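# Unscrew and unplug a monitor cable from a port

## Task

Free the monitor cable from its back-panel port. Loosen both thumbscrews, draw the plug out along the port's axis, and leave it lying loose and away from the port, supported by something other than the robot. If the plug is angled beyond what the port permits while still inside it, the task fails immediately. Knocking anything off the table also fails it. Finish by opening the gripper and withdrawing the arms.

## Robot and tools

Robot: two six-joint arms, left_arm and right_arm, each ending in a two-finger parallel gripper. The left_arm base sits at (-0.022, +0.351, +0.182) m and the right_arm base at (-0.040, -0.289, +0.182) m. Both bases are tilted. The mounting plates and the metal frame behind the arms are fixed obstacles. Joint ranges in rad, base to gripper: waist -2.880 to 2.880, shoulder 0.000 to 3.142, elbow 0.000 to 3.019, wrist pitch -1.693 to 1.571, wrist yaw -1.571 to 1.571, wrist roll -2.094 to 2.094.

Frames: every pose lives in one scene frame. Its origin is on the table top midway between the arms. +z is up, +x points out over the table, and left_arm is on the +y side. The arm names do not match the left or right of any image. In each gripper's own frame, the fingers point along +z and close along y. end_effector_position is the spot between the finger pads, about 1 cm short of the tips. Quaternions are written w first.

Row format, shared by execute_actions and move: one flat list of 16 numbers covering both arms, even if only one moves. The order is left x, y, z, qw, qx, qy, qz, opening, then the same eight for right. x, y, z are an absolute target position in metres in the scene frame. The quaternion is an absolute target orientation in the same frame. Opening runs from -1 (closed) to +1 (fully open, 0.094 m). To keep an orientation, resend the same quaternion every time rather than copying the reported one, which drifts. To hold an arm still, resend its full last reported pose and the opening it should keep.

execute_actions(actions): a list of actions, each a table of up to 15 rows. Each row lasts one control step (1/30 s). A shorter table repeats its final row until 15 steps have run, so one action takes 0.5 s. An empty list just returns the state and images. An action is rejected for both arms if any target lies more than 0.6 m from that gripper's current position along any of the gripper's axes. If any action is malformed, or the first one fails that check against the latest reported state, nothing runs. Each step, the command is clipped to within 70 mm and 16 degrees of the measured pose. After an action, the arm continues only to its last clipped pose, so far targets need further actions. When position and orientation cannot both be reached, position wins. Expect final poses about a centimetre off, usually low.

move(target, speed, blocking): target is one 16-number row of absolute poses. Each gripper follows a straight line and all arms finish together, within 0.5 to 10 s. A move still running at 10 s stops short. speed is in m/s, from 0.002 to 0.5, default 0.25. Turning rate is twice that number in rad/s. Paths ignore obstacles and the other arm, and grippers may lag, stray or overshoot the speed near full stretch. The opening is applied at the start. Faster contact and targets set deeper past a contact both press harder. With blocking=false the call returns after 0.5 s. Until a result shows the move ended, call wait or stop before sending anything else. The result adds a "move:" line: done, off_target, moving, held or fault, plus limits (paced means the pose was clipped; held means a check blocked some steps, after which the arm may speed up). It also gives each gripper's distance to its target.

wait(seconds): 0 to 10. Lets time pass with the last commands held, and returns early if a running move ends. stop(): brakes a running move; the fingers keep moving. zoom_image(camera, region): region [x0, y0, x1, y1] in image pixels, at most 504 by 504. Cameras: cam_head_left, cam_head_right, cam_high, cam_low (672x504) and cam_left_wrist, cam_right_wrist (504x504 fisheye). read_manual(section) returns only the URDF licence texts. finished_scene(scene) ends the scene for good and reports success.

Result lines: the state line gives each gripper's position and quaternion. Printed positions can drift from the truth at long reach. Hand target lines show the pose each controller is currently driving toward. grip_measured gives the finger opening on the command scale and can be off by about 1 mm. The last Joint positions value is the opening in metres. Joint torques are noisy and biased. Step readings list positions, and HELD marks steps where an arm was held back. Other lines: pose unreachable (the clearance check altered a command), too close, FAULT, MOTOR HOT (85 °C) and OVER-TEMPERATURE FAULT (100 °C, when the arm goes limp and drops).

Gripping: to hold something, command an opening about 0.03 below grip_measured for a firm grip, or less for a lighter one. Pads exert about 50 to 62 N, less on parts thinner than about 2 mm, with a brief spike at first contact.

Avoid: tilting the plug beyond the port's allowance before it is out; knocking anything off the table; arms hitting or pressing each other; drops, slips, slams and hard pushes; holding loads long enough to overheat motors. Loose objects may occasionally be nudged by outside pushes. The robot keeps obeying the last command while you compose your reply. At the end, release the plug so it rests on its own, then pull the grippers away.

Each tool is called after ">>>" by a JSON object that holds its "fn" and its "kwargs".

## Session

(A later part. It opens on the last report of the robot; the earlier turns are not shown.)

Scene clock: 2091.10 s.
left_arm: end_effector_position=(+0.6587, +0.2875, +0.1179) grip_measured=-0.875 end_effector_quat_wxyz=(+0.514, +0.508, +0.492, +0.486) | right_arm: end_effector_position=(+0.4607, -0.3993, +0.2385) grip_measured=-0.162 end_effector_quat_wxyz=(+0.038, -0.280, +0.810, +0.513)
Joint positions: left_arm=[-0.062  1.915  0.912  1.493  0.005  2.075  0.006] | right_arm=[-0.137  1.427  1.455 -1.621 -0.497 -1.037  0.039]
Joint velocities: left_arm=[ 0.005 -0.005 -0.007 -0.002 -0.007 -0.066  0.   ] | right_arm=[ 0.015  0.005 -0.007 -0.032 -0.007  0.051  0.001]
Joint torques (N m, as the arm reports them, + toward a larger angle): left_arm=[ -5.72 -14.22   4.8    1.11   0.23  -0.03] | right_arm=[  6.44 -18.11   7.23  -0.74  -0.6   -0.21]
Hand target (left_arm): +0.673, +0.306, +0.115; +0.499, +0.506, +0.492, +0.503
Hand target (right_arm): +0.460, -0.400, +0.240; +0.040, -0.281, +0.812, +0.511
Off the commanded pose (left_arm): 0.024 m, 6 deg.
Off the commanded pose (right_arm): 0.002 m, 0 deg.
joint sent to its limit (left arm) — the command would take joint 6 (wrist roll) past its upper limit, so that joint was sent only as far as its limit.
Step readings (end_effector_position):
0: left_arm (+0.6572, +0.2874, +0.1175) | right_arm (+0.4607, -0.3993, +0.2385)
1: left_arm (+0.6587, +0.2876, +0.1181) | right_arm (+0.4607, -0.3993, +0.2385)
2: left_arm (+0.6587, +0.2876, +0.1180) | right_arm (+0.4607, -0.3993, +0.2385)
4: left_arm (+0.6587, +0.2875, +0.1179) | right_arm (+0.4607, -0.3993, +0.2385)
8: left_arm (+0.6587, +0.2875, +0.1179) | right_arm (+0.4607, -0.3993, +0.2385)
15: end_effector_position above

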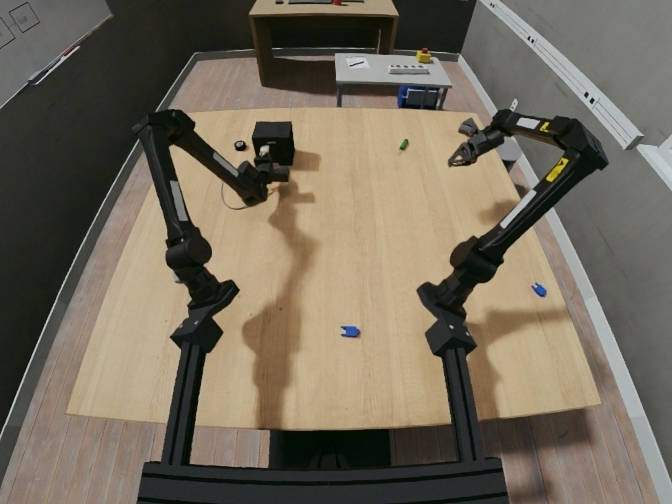

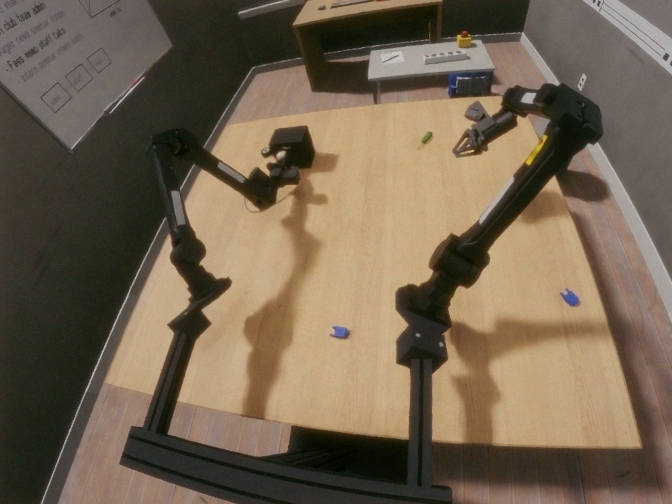

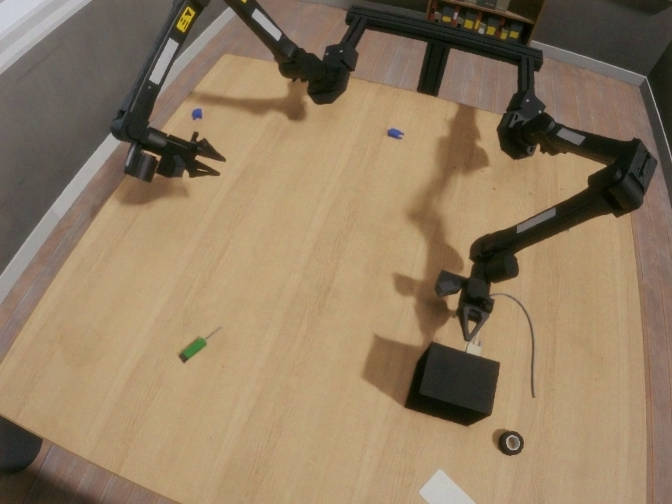

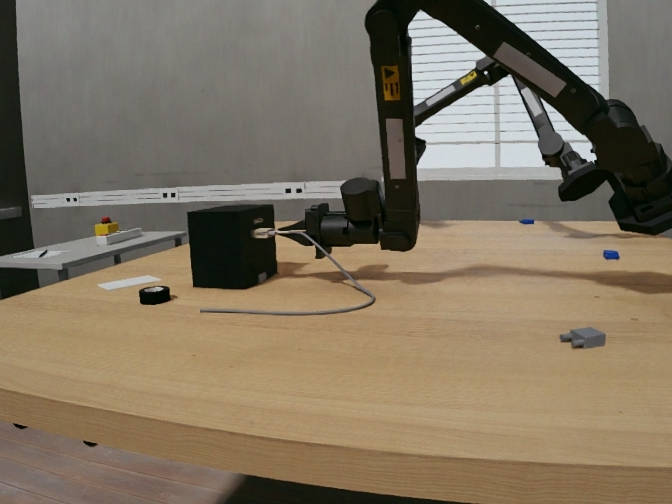

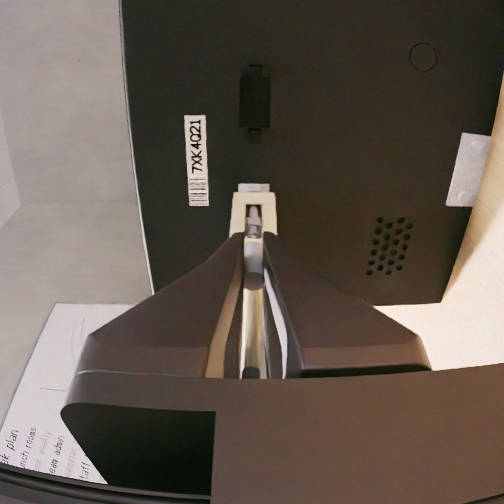

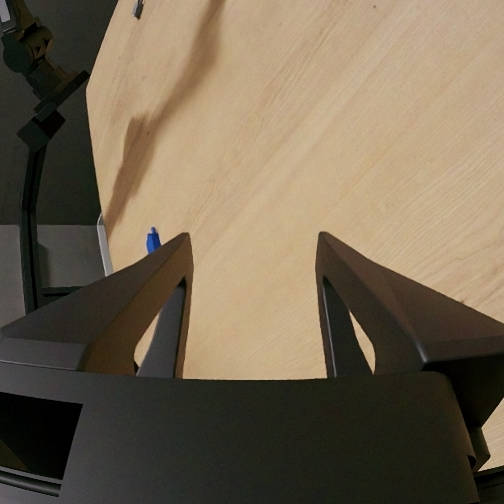

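>>> {"fn": "execute_actions", "kwargs": {"actions": [[[0.662,0.305,0.114,0.478,0.521,0.478,0.521,-0.77,0.46,-0.4,0.24,0.04,-0.28,0.81,0.51,-0.16]],[[0.662,0.305,0.114,0.6,0.375,0.6,0.375,-0.89,0.46,-0.4,0.24,0.04,-0.28,0.81,0.51,-0.16]],[[0.662,0.305,0.114,0.478,0.521,0.478,0.521,-0.77,0.46,-0.4,0.24,0.04,-0.28,0.81,0.51,-0.16]],[[0.662,0.305,0.114,0.6,0.375,0.6,0.375,-0.89,0.46,-0.4,0.24,0.04,-0.28,0.81,0.51,-0.16]],[[0.662,0.305,0.114,0.478,0.521,0.478,0.521,-0.77,0.46,-0.4,0.24,0.04,-0.28,0.81,0.51,-0.16]],[[0.662,0.305,0.114,0.6,0.375,0.6,0.375,-0.89,0.46,-0.4,0.24,0.04,-0.28,0.81,0.51,-0.16]],[[0.662,0.305,0.114,0.478,0.521,0.478,0.521,-0.77,0.46,-0.4,0.24,0.04,-0.28,0.81,0.51,-0.16]],[[0.662,0.305,0.114,0.6,0.375,0.6,0.375,-0.89,0.46,-0.4,0.24,0.04,-0.28,0.81,0.51,-0.16]],[[0.662,0.305,0.114,0.478,0.521,0.478,0.521,-0.77,0.46,-0.4,0.24,0.04,-0.28,0.81,0.51,-0.16]],[[0.662,0.305,0.114,0.6,0.375,0.6,0.375,-0.89,0.46,-0.4,0.24,0.04,-0.28,0.81,0.51,-0.16]],[[0.662,0.305,0.114,0.478,0.521,0.478,0.521,-0.77,0.46,-0.4,0.24,0.04,-0.28,0.81,0.51,-0.16]],[[0.662,0.305,0.114,0.6,0.375,0.6,0.375,-0.89,0.46,-0.4,0.24,0.04,-0.28,0.81,0.51,-0.16]],[[0.662,0.305,0.114,0.478,0.521,0.478,0.521,-0.77,0.46,-0.4,0.24,0.04,-0.28,0.81,0.51,-0.16]],[[0.662,0.305,0.114,0.6,0.375,0.6,0.375,-0.89,0.46,-0.4,0.24,0.04,-0.28,0.81,0.51,-0.16]],[[0.662,0.305,0.114,0.478,0.521,0.478,0.521,-0.77,0.46,-0.4,0.24,0.04,-0.28,0.81,0.51,-0.16]],[[0.662,0.305,0.114,0.6,0.375,0.6,0.375,-0.89,0.46,-0.4,0.24,0.04,-0.28,0.81,0.51,-0.16]],[[0.662,0.305,0.114,0.478,0.521,0.478,0.521,-0.77,0.46,-0.4,0.24,0.04,-0.28,0.81,0.51,-0.16]],[[0.662,0.305,0.114,0.6,0.375,0.6,0.375,-0.89,0.46,-0.4,0.24,0.04,-0.28,0.81,0.51,-0.16]],[[0.662,0.305,0.114,0.478,0.521,0.478,0.521,-0.77,0.46,-0.4,0.24,0.04,-0.28,0.81,0.51,-0.16]],[[0.662,0.305,0.114,0.6,0.375,0.6,0.375,-0.89,0.46,-0.4,0.24,0.04,-0.28,0.81,0.51,-0.16]],[[0.645,0.305,0.114,0.6,0.375,0.6,0.375,-0.89,0.46,-0.4,0.24,0.04,-0.28,0.81,0.51,-0.16]]]}}

>>> {"fn": "zoom_image", "kwargs": {"camera": "cam_left_wrist", "region": [205, 160, 305, 290]}}

Scene clock: 2144.13 s.
left_arm: end_effector_position=(+0.6576, +0.2896, +0.1154) grip_measured=-0.871 end_effector_quat_wxyz=(+0.600, +0.392, +0.592, +0.368) | right_arm: end_effector_position=(+0.4607, -0.3993, +0.2385) grip_measured=-0.162 end_effector_quat_wxyz=(+0.038, -0.280, +0.810, +0.513)
Joint positions: left_arm=[-0.06   1.916  0.91   1.495 -0.004  1.651  0.006] | right_arm=[-0.137  1.427  1.455 -1.621 -0.497 -1.037  0.039]
Joint velocities: left_arm=[ 0.015 -0.015 -0.007  0.002  0.037  0.051  0.   ] | right_arm=[-0.005 -0.005  0.002  0.007 -0.022  0.022  0.   ]
Joint torques (N m, as the arm reports them, + toward a larger angle): left_arm=[ -6.42 -14.36  -1.03   3.78  -0.01  -0.43] | right_arm=[  6.42 -18.13   7.24  -0.73  -0.6   -0.21]
Hand target (left_arm): +0.646, +0.304, +0.114; +0.599, +0.375, +0.599, +0.375
Hand target (right_arm): +0.460, -0.400, +0.240; +0.040, -0.281, +0.812, +0.511
Off the commanded pose (left_arm): 0.020 m, 2 deg.
Off the commanded pose (right_arm): 0.002 m, 0 deg.
Step readings (end_effector_position; steps 1 to 15: 1st action; 16 to 30: 2nd action; 31 to 45: 3rd action; 46 to 60: 4th action; 61 to 75: 5th action; 76 to 90: 6th action; 91 to 105: 7th action; 106 to 120: 8th action; 121 to 135: 9th action; 136 to 150: 10th action; 151 to 165: 11th action; 166 to 180: 12th action; 181 to 195: 13th action):
0: left_arm (+0.6587, +0.2875, +0.1179) | right_arm (+0.4607, -0.3993, +0.2385)
1: left_arm (+0.6587, +0.2875, +0.1179) | right_arm (+0.4607, -0.3993, +0.2385)
2: left_arm (+0.6587, +0.2877, +0.1178) | right_arm (+0.4607, -0.3993, +0.2385)
4: left_arm (+0.6587, +0.2877, +0.1178) | right_arm (+0.4607, -0.3993, +0.2385)
8: left_arm (+0.6587, +0.2877, +0.1178) | right_arm (+0.4607, -0.3993, +0.2385)
15: left_arm (+0.6587, +0.2877, +0.1178) | right_arm (+0.4607, -0.3993, +0.2385)
16: left_arm (+0.6587, +0.2877, +0.1178) | right_arm (+0.4607, -0.3993, +0.2385)
17: left_arm (+0.6587, +0.2877, +0.1178) | right_arm (+0.4607, -0.3993, +0.2385)
19: left_arm (+0.6587, +0.2880, +0.1177) | right_arm (+0.4607, -0.3993, +0.2385)
23: left_arm (+0.6586, +0.2883, +0.1172) | right_arm (+0.4607, -0.3993, +0.2385)
30: left_arm (+0.6586, +0.2883, +0.1165) | right_arm (+0.4607, -0.3993, +0.2385)
31: left_arm (+0.6586, +0.2879, +0.1167) | right_arm (+0.4607, -0.3993, +0.2385)
32: left_arm (+0.6586, +0.2877, +0.1171) | right_arm (+0.4607, -0.3993, +0.2385)
34: left_arm (+0.6586, +0.2877, +0.1171) | right_arm (+0.4607, -0.3993, +0.2385)
38: left_arm (+0.6586, +0.2877, +0.1171) | right_arm (+0.4607, -0.3993, +0.2385)
45: left_arm (+0.6586, +0.2877, +0.1171) | right_arm (+0.4607, -0.3993, +0.2385)
46: left_arm (+0.6586, +0.2877, +0.1171) | right_arm (+0.4607, -0.3993, +0.2385)
47: left_arm (+0.6586, +0.2877, +0.1171) | right_arm (+0.4607, -0.3993, +0.2385)
49: left_arm (+0.6586, +0.2879, +0.1169) | right_arm (+0.4607, -0.3993, +0.2385)
53: left_arm (+0.6586, +0.2882, +0.1168) | right_arm (+0.4607, -0.3993, +0.2385)
60: left_arm (+0.6586, +0.2884, +0.1164) | right_arm (+0.4607, -0.3993, +0.2385)
61: left_arm (+0.6586, +0.2880, +0.1166) | right_arm (+0.4607, -0.3993, +0.2385)
62: left_arm (+0.6586, +0.2878, +0.1167) | right_arm (+0.4607, -0.3993, +0.2385)
64: left_arm (+0.6586, +0.2878, +0.1168) | right_arm (+0.4607, -0.3993, +0.2385)
68: left_arm (+0.6586, +0.2878, +0.1168) | right_arm (+0.4607, -0.3993, +0.2385)
75: left_arm (+0.6586, +0.2878, +0.1168) | right_arm (+0.4607, -0.3993, +0.2385)
76: left_arm (+0.6586, +0.2878, +0.1168) | right_arm (+0.4607, -0.3993, +0.2385)
77: left_arm (+0.6586, +0.2878, +0.1168) | right_arm (+0.4607, -0.3993, +0.2385)
79: left_arm (+0.6586, +0.2879, +0.1167) | right_arm (+0.4607, -0.3993, +0.2385)
83: left_arm (+0.6586, +0.2880, +0.1166) | right_arm (+0.4607, -0.3993, +0.2385)
90: left_arm (+0.6586, +0.2884, +0.1164) | right_arm (+0.4607, -0.3993, +0.2385)
91: left_arm (+0.6586, +0.2881, +0.1166) | right_arm (+0.4607, -0.3993, +0.2385)
92: left_arm (+0.6586, +0.2879, +0.1167) | right_arm (+0.4607, -0.3993, +0.2385)
94: left_arm (+0.6586, +0.2879, +0.1167) | right_arm (+0.4607, -0.3993, +0.2385)
98: left_arm (+0.6586, +0.2879, +0.1167) | right_arm (+0.4607, -0.3993, +0.2385)
105: left_arm (+0.6586, +0.2879, +0.1167) | right_arm (+0.4607, -0.3993, +0.2385)
106: left_arm (+0.6586, +0.2879, +0.1167) | right_arm (+0.4607, -0.3993, +0.2385)
107: left_arm (+0.6586, +0.2878, +0.1167) | right_arm (+0.4607, -0.3993, +0.2385)
109: left_arm (+0.6586, +0.2879, +0.1167) | right_arm (+0.4607, -0.3993, +0.2385)
113: left_arm (+0.6586, +0.2881, +0.1166) | right_arm (+0.4607, -0.3993, +0.2385)
120: left_arm (+0.6586, +0.2885, +0.1163) | right_arm (+0.4607, -0.3993, +0.2385)
121: left_arm (+0.6586, +0.2884, +0.1164) | right_arm (+0.4607, -0.3993, +0.2385)
122: left_arm (+0.6586, +0.2888, +0.1162) | right_arm (+0.4607, -0.3993, +0.2385)
124: left_arm (+0.6586, +0.2888, +0.1162) | right_arm (+0.4607, -0.3993, +0.2385)
128: left_arm (+0.6586, +0.2888, +0.1162) | right_arm (+0.4607, -0.3993, +0.2385)
135: left_arm (+0.6586, +0.2888, +0.1162) | right_arm (+0.4607, -0.3993, +0.2385)
136: left_arm (+0.6586, +0.2888, +0.1162) | right_arm (+0.4607, -0.3993, +0.2385)
137: left_arm (+0.6586, +0.2888, +0.1162) | right_arm (+0.4607, -0.3993, +0.2385)
139: left_arm (+0.6586, +0.2889, +0.1161) | right_arm (+0.4607, -0.3993, +0.2385)
143: left_arm (+0.6586, +0.2891, +0.1160) | right_arm (+0.4607, -0.3993, +0.2385)
150: left_arm (+0.6586, +0.2894, +0.1158) | right_arm (+0.4607, -0.3993, +0.2385)
151: left_arm (+0.6586, +0.2891, +0.1160) | right_arm (+0.4607, -0.3993, +0.2385)
152: left_arm (+0.6586, +0.2889, +0.1161) | right_arm (+0.4607, -0.3993, +0.2385)
154: left_arm (+0.6586, +0.2889, +0.1161) | right_arm (+0.4607, -0.3993, +0.2385)
158: left_arm (+0.6586, +0.2891, +0.1160) | right_arm (+0.4607, -0.3993, +0.2385)
165: left_arm (+0.6586, +0.2891, +0.1160) | right_arm (+0.4607, -0.3993, +0.2385)
166: left_arm (+0.6586, +0.2891, +0.1160) | right_arm (+0.4607, -0.3993, +0.2385)
167: left_arm (+0.6586, +0.2891, +0.1160) | right_arm (+0.4607, -0.3993, +0.2385)
169: left_arm (+0.6586, +0.2891, +0.1160) | right_arm (+0.4607, -0.3993, +0.2385)
173: left_arm (+0.6586, +0.2893, +0.1159) | right_arm (+0.4607, -0.3993, +0.2385)
180: left_arm (+0.6586, +0.2896, +0.1157) | right_arm (+0.4607, -0.3993, +0.2385)
181: left_arm (+0.6586, +0.2893, +0.1159) | right_arm (+0.4607, -0.3993, +0.2385)
182: left_arm (+0.6586, +0.2891, +0.1160) | right_arm (+0.4607, -0.3993, +0.2385)
184: left_arm (+0.6586, +0.2891, +0.1160) | right_arm (+0.4607, -0.3993, +0.2385)
Lines left out of this list: 42.

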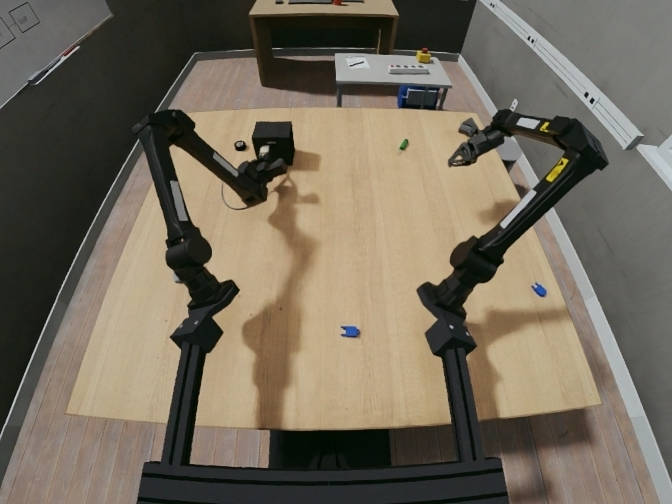

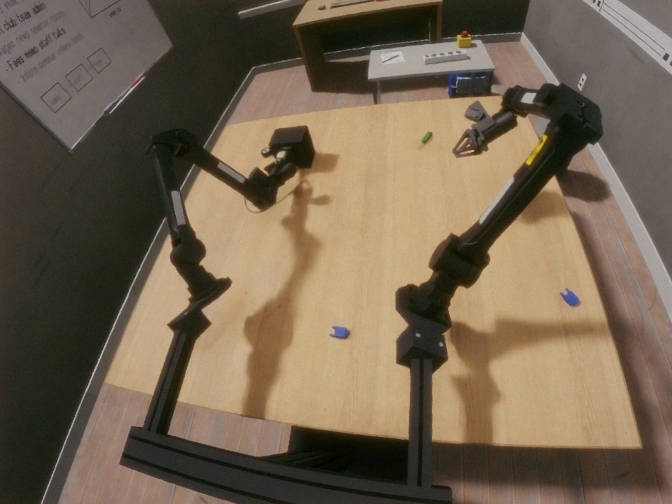

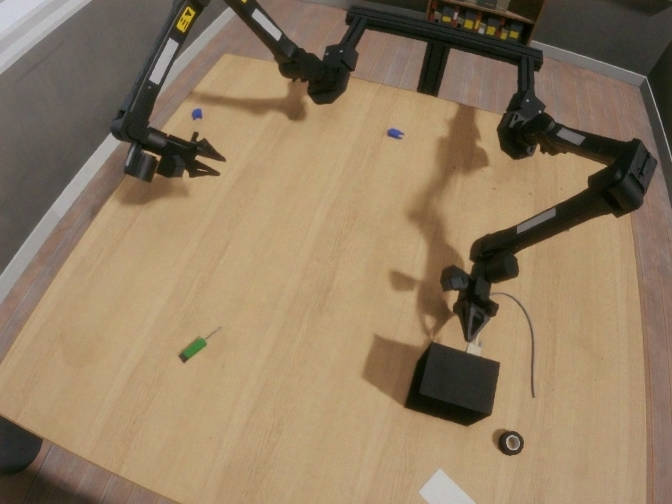

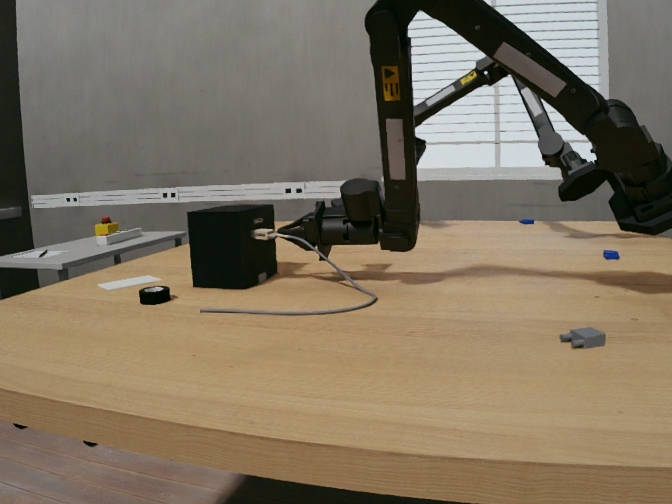

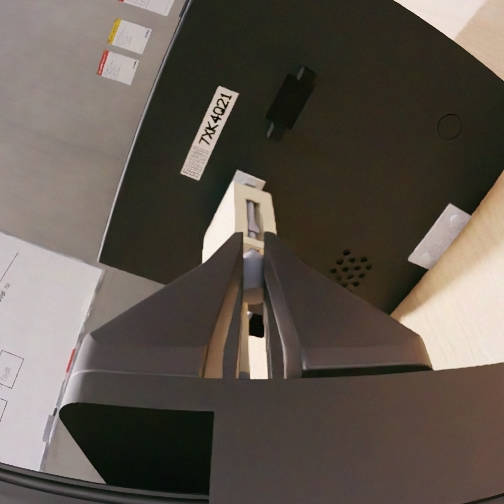

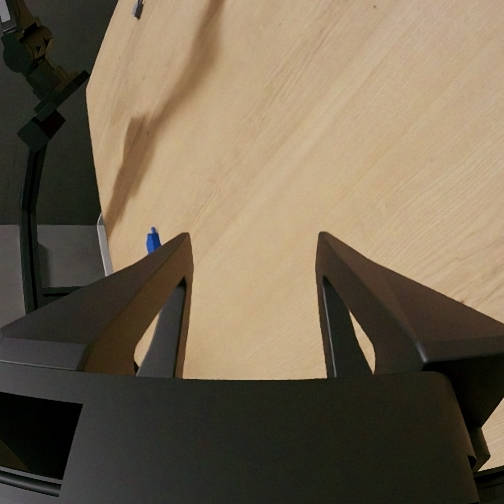

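Region (205, 160, 305, 290) of cam_left_wrist's 504x504 image, scaled by 3.877, with more detail than that image has; it fills the left 388 columns of this view, and the rest is white.

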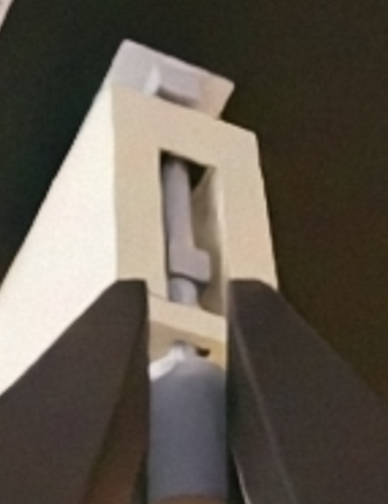

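>>> {"fn": "execute_actions", "kwargs": {"actions": [[[0.674,0.305,0.114,0.6,0.375,0.6,0.375,-0.89,0.46,-0.4,0.24,0.04,-0.28,0.81,0.51,-0.16]]]}}

>>> {"fn": "zoom_image", "kwargs": {"camera": "cam_left_wrist", "region": [205, 160, 305, 290]}}

Scene clock: 2159.37 s.
left_arm: end_effector_position=(+0.6594, +0.2900, +0.1160) grip_measured=-0.871 end_effector_quat_wxyz=(+0.602, +0.390, +0.593, +0.368) | right_arm: end_effector_position=(+0.4607, -0.3993, +0.2385) grip_measured=-0.162 end_effector_quat_wxyz=(+0.038, -0.280, +0.810, +0.513)
Joint positions: left_arm=[-0.06   1.916  0.915  1.493 -0.004  1.645  0.006] | right_arm=[-0.137  1.427  1.455 -1.621 -0.497 -1.037  0.039]
Joint velocities: left_arm=[-0.015  0.015  0.002  0.012  0.037 -0.095 -0.001] | right_arm=[-0.005 -0.005  0.017  0.007 -0.007  0.066 -0.   ]
Joint torques (N m, as the arm reports them, + toward a larger angle): left_arm=[ -6.25 -14.25   4.72   1.23   0.09  -0.38] | right_arm=[  6.44 -18.12   7.24  -0.74  -0.6   -0.22]
Hand target (left_arm): +0.673, +0.305, +0.115; +0.600, +0.375, +0.599, +0.375
Hand target (right_arm): +0.460, -0.400, +0.240; +0.040, -0.281, +0.812, +0.511
Off the commanded pose (left_arm): 0.021 m, 2 deg.
Off the commanded pose (right_arm): 0.002 m, 0 deg.
Step readings (end_effector_position):
0: left_arm (+0.6576, +0.2896, +0.1154) | right_arm (+0.4607, -0.3993, +0.2385)
1: left_arm (+0.6591, +0.2899, +0.1160) | right_arm (+0.4607, -0.3993, +0.2385)
2: left_arm (+0.6594, +0.2900, +0.1161) | right_arm (+0.4607, -0.3993, +0.2385)
4: left_arm (+0.6594, +0.2900, +0.1160) | right_arm (+0.4607, -0.3993, +0.2385)
8: left_arm (+0.6594, +0.2900, +0.1160) | right_arm (+0.4607, -0.3993, +0.2385)
15: end_effector_position above

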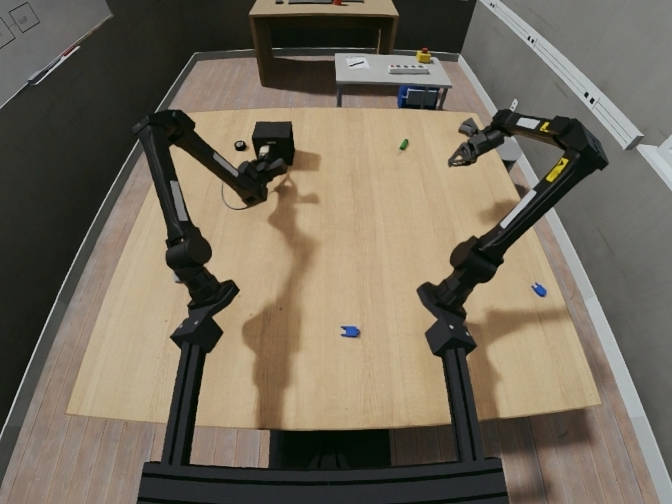

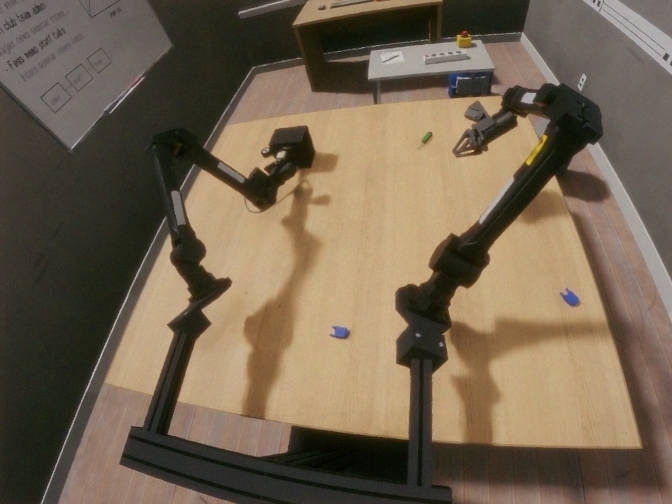

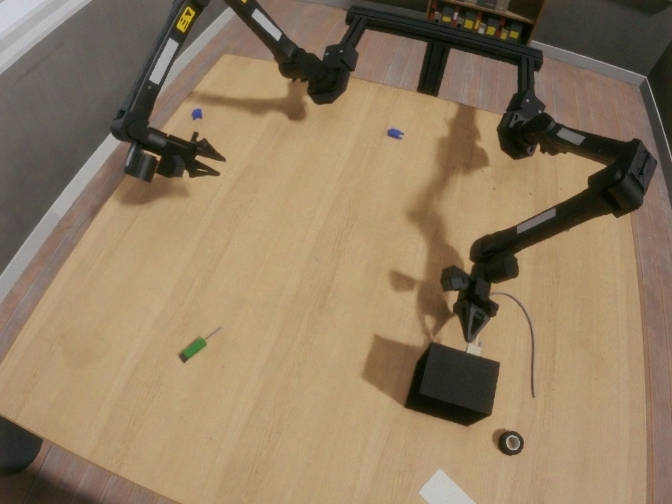

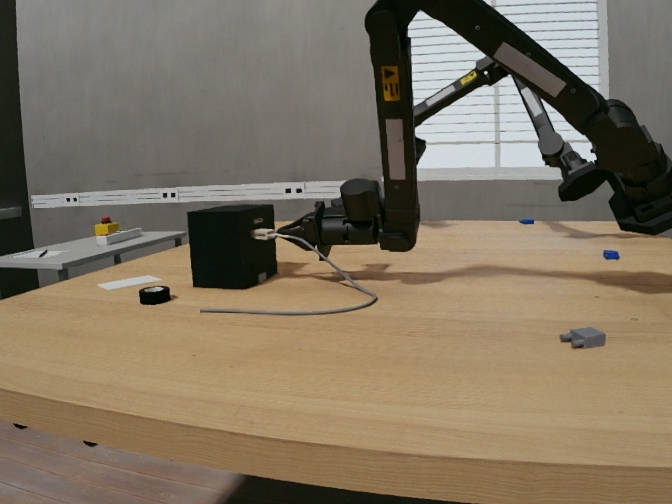

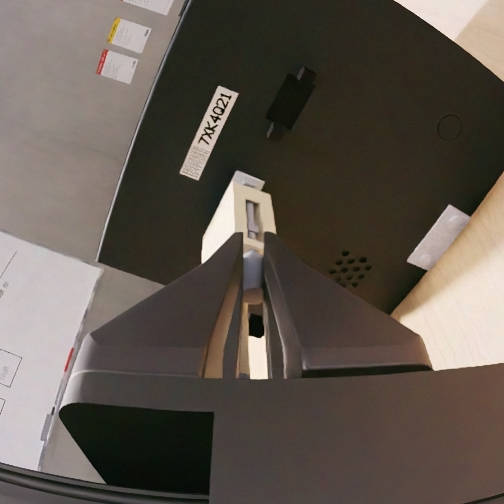

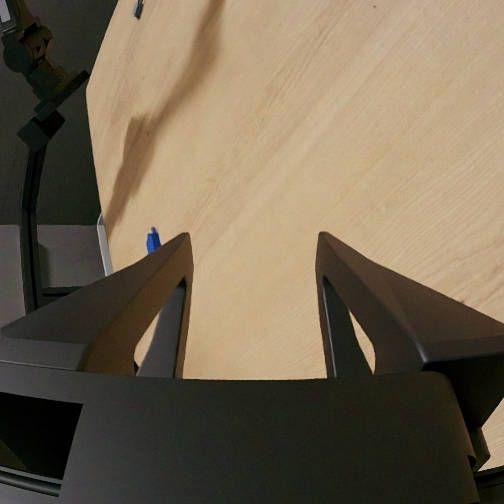

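Region (205, 160, 305, 290) of cam_left_wrist's 504x504 image, scaled by 3.877, with more detail than that image has; it fills the left 388 columns of this view, and the rest is white.

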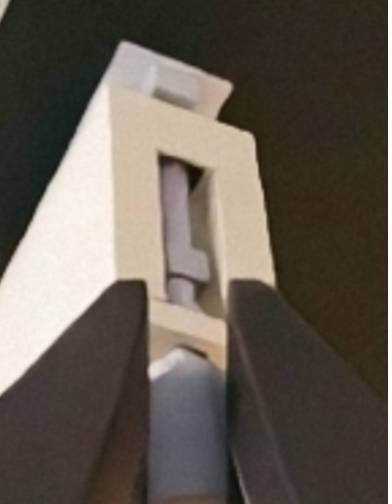

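>>> {"fn": "execute_actions", "kwargs": {"actions": [[[0.688,0.305,0.114,0.6,0.375,0.6,0.375,-0.89,0.46,-0.4,0.24,0.04,-0.28,0.81,0.51,-0.16]]]}}

>>> {"fn": "zoom_image", "kwargs": {"camera": "cam_left_wrist", "region": [205, 160, 305, 290]}}

Scene clock: 2178.60 s.
left_arm: end_effector_position=(+0.6634, +0.2896, +0.1156) grip_measured=-0.871 end_effector_quat_wxyz=(+0.602, +0.389, +0.594, +0.365) | right_arm: end_effector_position=(+0.4607, -0.3993, +0.2385) grip_measured=-0.162 end_effector_quat_wxyz=(+0.038, -0.280, +0.810, +0.513)
Joint positions: left_arm=[-0.06   1.916  0.925  1.479 -0.004  1.64   0.006] | right_arm=[-0.137  1.427  1.455 -1.621 -0.497 -1.037  0.039]
Joint velocities: left_arm=[ 0.005 -0.005  0.002 -0.007  0.037 -0.022 -0.   ] | right_arm=[-0.015 -0.005 -0.027  0.002  0.051  0.007  0.   ]
Joint torques (N m, as the arm reports them, + toward a larger angle): left_arm=[ -6.31 -14.22   6.76   0.52   0.12  -0.34] | right_arm=[  6.4  -18.11   7.25  -0.74  -0.6   -0.22]
Hand target (left_arm): +0.686, +0.306, +0.115; +0.600, +0.375, +0.599, +0.375
Hand target (right_arm): +0.460, -0.400, +0.240; +0.040, -0.281, +0.812, +0.511
Off the commanded pose (left_arm): 0.029 m, 2 deg.
Off the commanded pose (right_arm): 0.002 m, 0 deg.
Step readings (end_effector_position):
0: left_arm (+0.6594, +0.2900, +0.1160) | right_arm (+0.4607, -0.3993, +0.2385)
1: left_arm (+0.6602, +0.2898, +0.1157) | right_arm (+0.4607, -0.3993, +0.2385)
2: left_arm (+0.6623, +0.2898, +0.1159) | right_arm (+0.4607, -0.3993, +0.2385)
4: left_arm (+0.6634, +0.2896, +0.1156) | right_arm (+0.4607, -0.3993, +0.2385)
8: left_arm (+0.6634, +0.2896, +0.1156) | right_arm (+0.4607, -0.3993, +0.2385)
15: end_effector_position above

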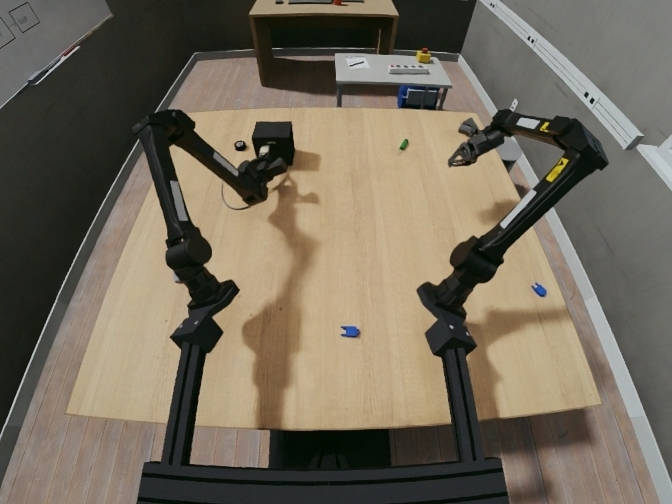

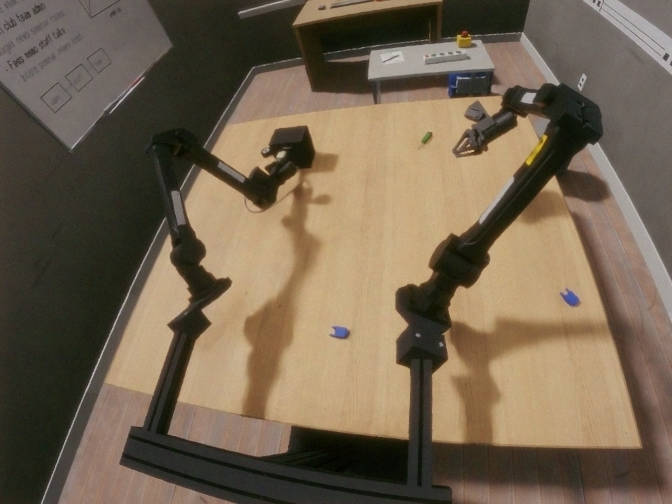

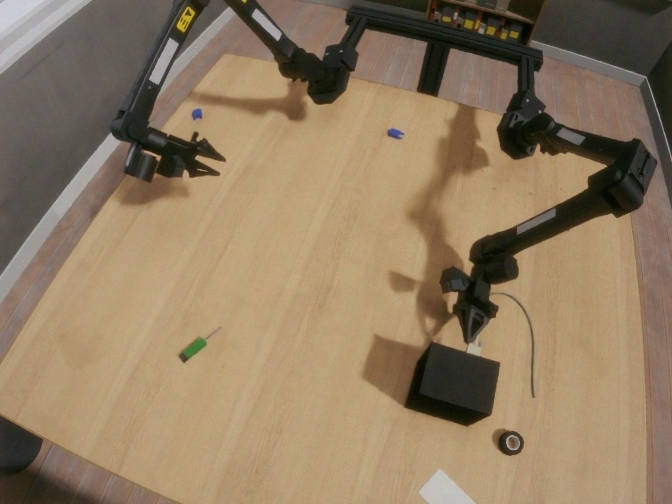

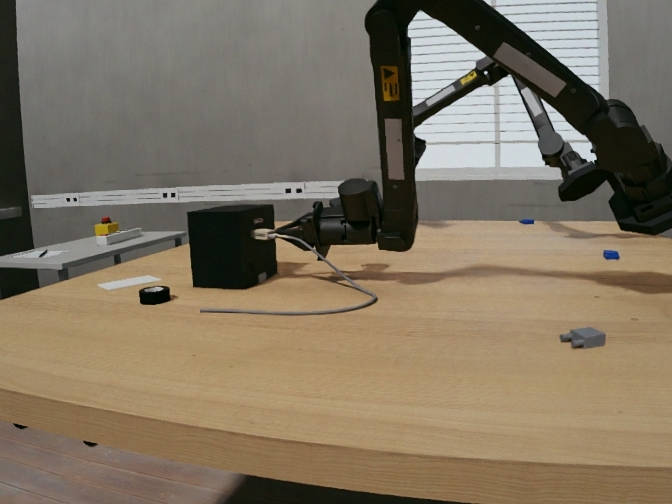

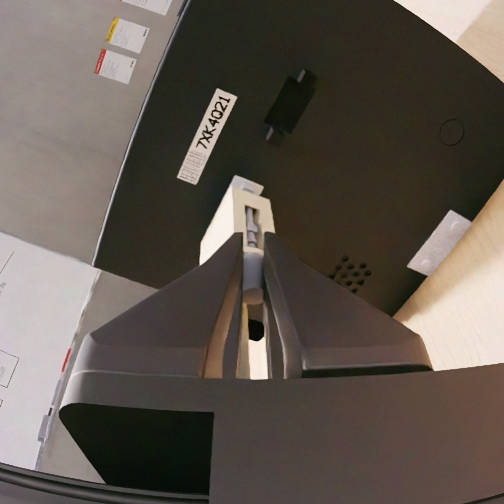

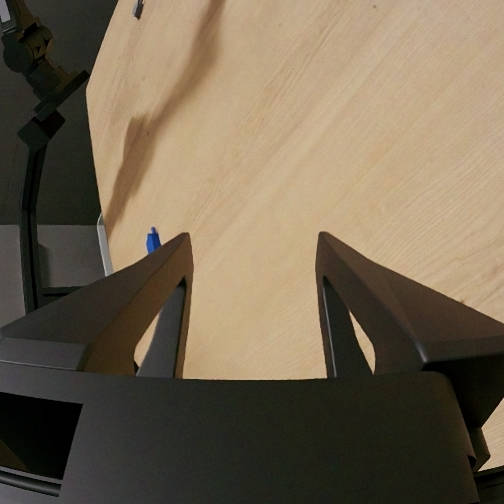

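Region (205, 160, 305, 290) of cam_left_wrist's 504x504 image, scaled by 3.877, with more detail than that image has; it fills the left 388 columns of this view, and the rest is white.

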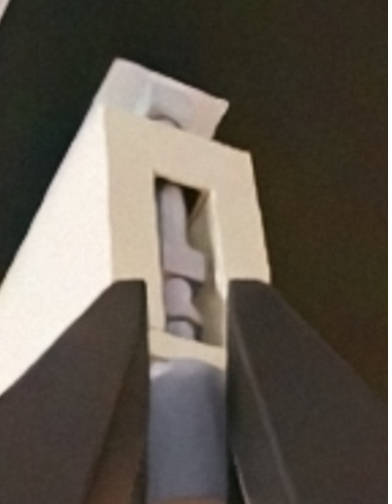

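>>> {"fn": "execute_actions", "kwargs": {"actions": [[[0.652,0.305,0.114,0.6,0.375,0.6,0.375,-0.89,0.46,-0.4,0.24,0.04,-0.28,0.81,0.51,-0.16]],[[0.66,0.305,0.114,0.478,0.521,0.478,0.521,-0.7,0.46,-0.4,0.24,0.04,-0.28,0.81,0.51,-0.16]],[[0.655,0.255,0.116,0.5,0.5,0.5,0.5,-0.55,0.46,-0.4,0.24,0.04,-0.28,0.81,0.51,-0.16]],[[0.655,0.255,0.116,0.5,0.5,0.5,0.5,-0.55,0.46,-0.4,0.24,0.04,-0.28,0.81,0.51,-0.16]]]}}

Scene clock: 2241.57 s.
left_arm: end_effector_position=(+0.6503, +0.2476, +0.1143) grip_measured=-0.552 end_effector_quat_wxyz=(+0.512, +0.503, +0.509, +0.476) | right_arm: end_effector_position=(+0.4607, -0.3993, +0.2385) grip_measured=-0.162 end_effector_quat_wxyz=(+0.038, -0.280, +0.810, +0.513)
Joint positions: left_arm=[-0.138  1.973  0.926  1.525 -0.084  2.08   0.021] | right_arm=[-0.137  1.427  1.455 -1.621 -0.497 -1.037  0.039]
Joint velocities: left_arm=[-0.015 -0.015 -0.012  0.002 -0.066 -0.037  0.001] | right_arm=[-0.005  0.005  0.002  0.012 -0.051  0.007 -0.001]
Joint torques (N m, as the arm reports them, + toward a larger angle): left_arm=[ -8.21 -13.36   2.94   2.69   0.29  -0.08] | right_arm=[  6.4  -18.14   7.25  -0.73  -0.61  -0.22]
Hand target (left_arm): +0.655, +0.255, +0.116; +0.508, +0.495, +0.506, +0.491
Hand target (right_arm): +0.460, -0.400, +0.240; +0.040, -0.281, +0.812, +0.511
Off the commanded pose (left_arm): 0.009 m, 3 deg.
Off the commanded pose (right_arm): 0.002 m, 0 deg.
joint sent to its limit (left arm) — the command would take joint 6 (wrist roll) past its upper limit, so that joint was sent only as far as its limit.
Step readings (end_effector_position; steps 1 to 15: 1st action; 16 to 30: 2nd action; 31 to 45: 3rd action; 46 to 60: 4th action):
0: left_arm (+0.6634, +0.2896, +0.1156) | right_arm (+0.4607, -0.3993, +0.2385)
1: left_arm (+0.6615, +0.2895, +0.1153) | right_arm (+0.4607, -0.3993, +0.2385)
2: left_arm (+0.6607, +0.2896, +0.1153) | right_arm (+0.4607, -0.3993, +0.2385)
4: left_arm (+0.6602, +0.2895, +0.1152) | right_arm (+0.4607, -0.3993, +0.2385)
8: left_arm (+0.6602, +0.2895, +0.1152) | right_arm (+0.4607, -0.3993, +0.2385)
15: left_arm (+0.6602, +0.2895, +0.1152) | right_arm (+0.4607, -0.3993, +0.2385)
16: left_arm (+0.6603, +0.2892, +0.1156) | right_arm (+0.4607, -0.3993, +0.2385)
17: left_arm (+0.6599, +0.2889, +0.1158) | right_arm (+0.4607, -0.3993, +0.2385)
19: left_arm (+0.6599, +0.2888, +0.1158) | right_arm (+0.4607, -0.3993, +0.2385)
23: left_arm (+0.6596, +0.2888, +0.1156) | right_arm (+0.4607, -0.3993, +0.2385)
30: left_arm (+0.6596, +0.2888, +0.1156) | right_arm (+0.4607, -0.3993, +0.2385)
31: left_arm (+0.6590, +0.2906, +0.1135) | right_arm (+0.4607, -0.3993, +0.2385)
32: left_arm (+0.6593, +0.2894, +0.1138) | right_arm (+0.4607, -0.3993, +0.2385)
34: left_arm (+0.6572, +0.2755, +0.1145) | right_arm (+0.4607, -0.3993, +0.2385)
38: left_arm (+0.6509, +0.2496, +0.1141) | right_arm (+0.4607, -0.3993, +0.2385)
45: left_arm (+0.6503, +0.2475, +0.1142) | right_arm (+0.4607, -0.3993, +0.2385)
46: left_arm (+0.6503, +0.2476, +0.1143) | right_arm (+0.4607, -0.3993, +0.2385)
47: left_arm (+0.6503, +0.2476, +0.1143) | right_arm (+0.4607, -0.3993, +0.2385)
49: left_arm (+0.6503, +0.2476, +0.1143) | right_arm (+0.4607, -0.3993, +0.2385)
53: left_arm (+0.6503, +0.2476, +0.1143) | right_arm (+0.4607, -0.3993, +0.2385)
60: end_effector_position above

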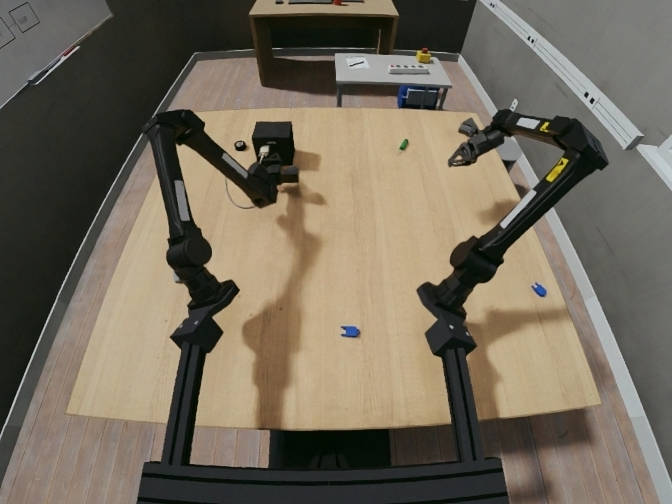

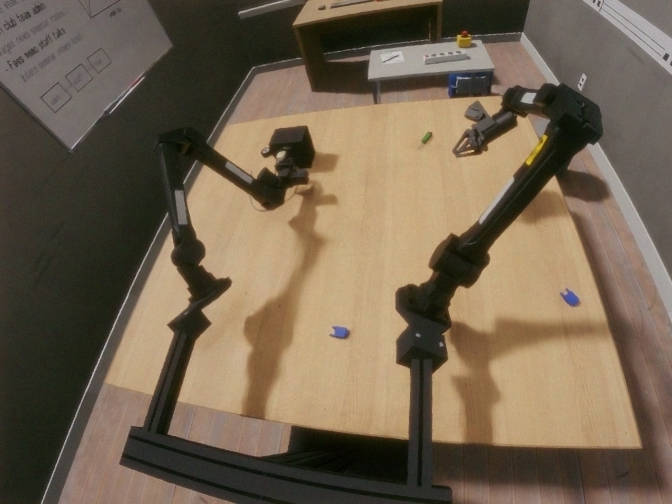

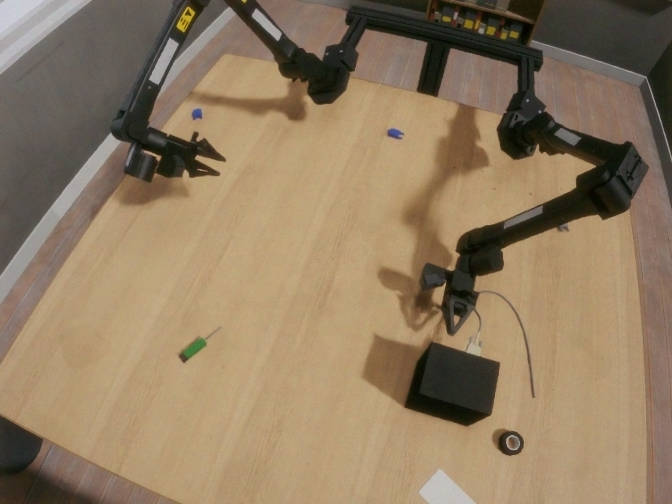

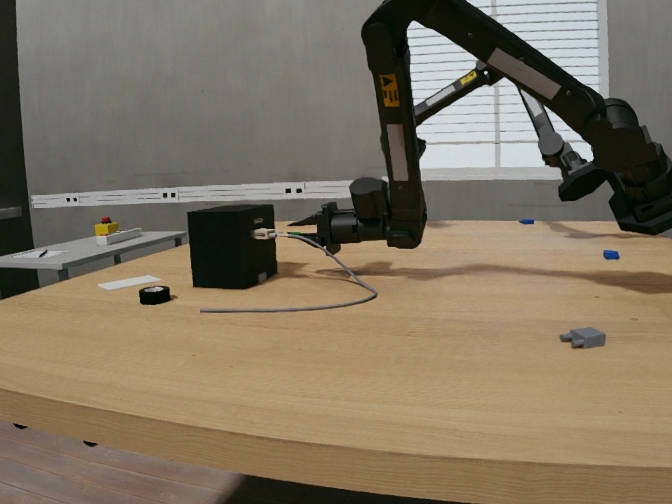

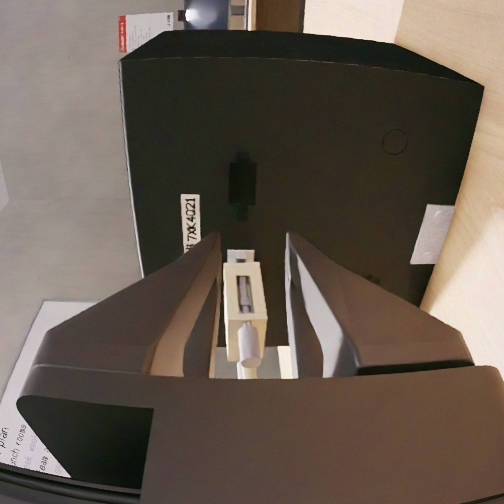

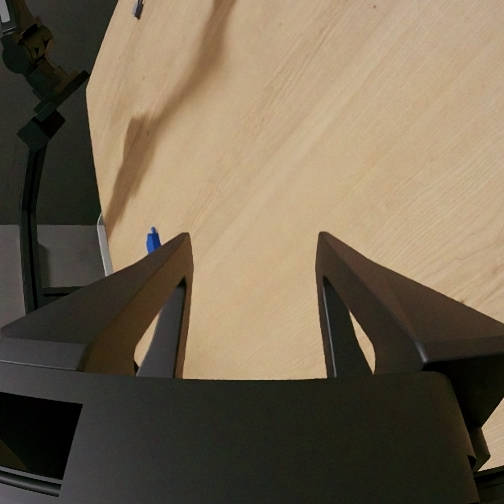

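>>> {"fn": "zoom_image", "kwargs": {"camera": "cam_high", "region": [400, 260, 560, 400]}}

Region (400, 260, 560, 400) of cam_high's 672x504 image, scaled by 3.150, with more detail than that image has; it fills the top 441 rows of this view, and the rest is white.

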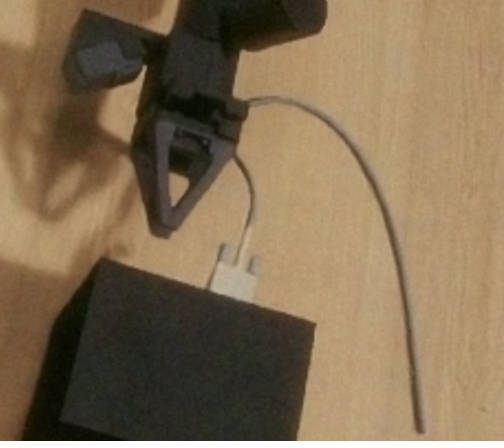

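>>> {"fn": "zoom_image", "kwargs": {"camera": "cam_low", "region": [240, 190, 420, 310]}}

Region (240, 190, 420, 310) of cam_low's 672x504 image, scaled by 2.800, with more detail than that image has.

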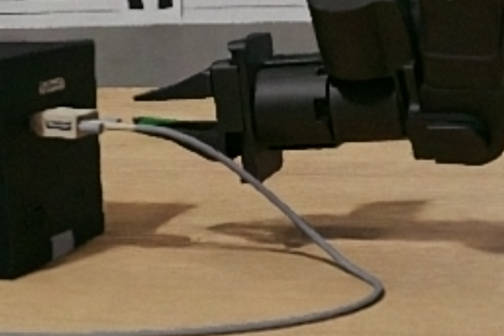

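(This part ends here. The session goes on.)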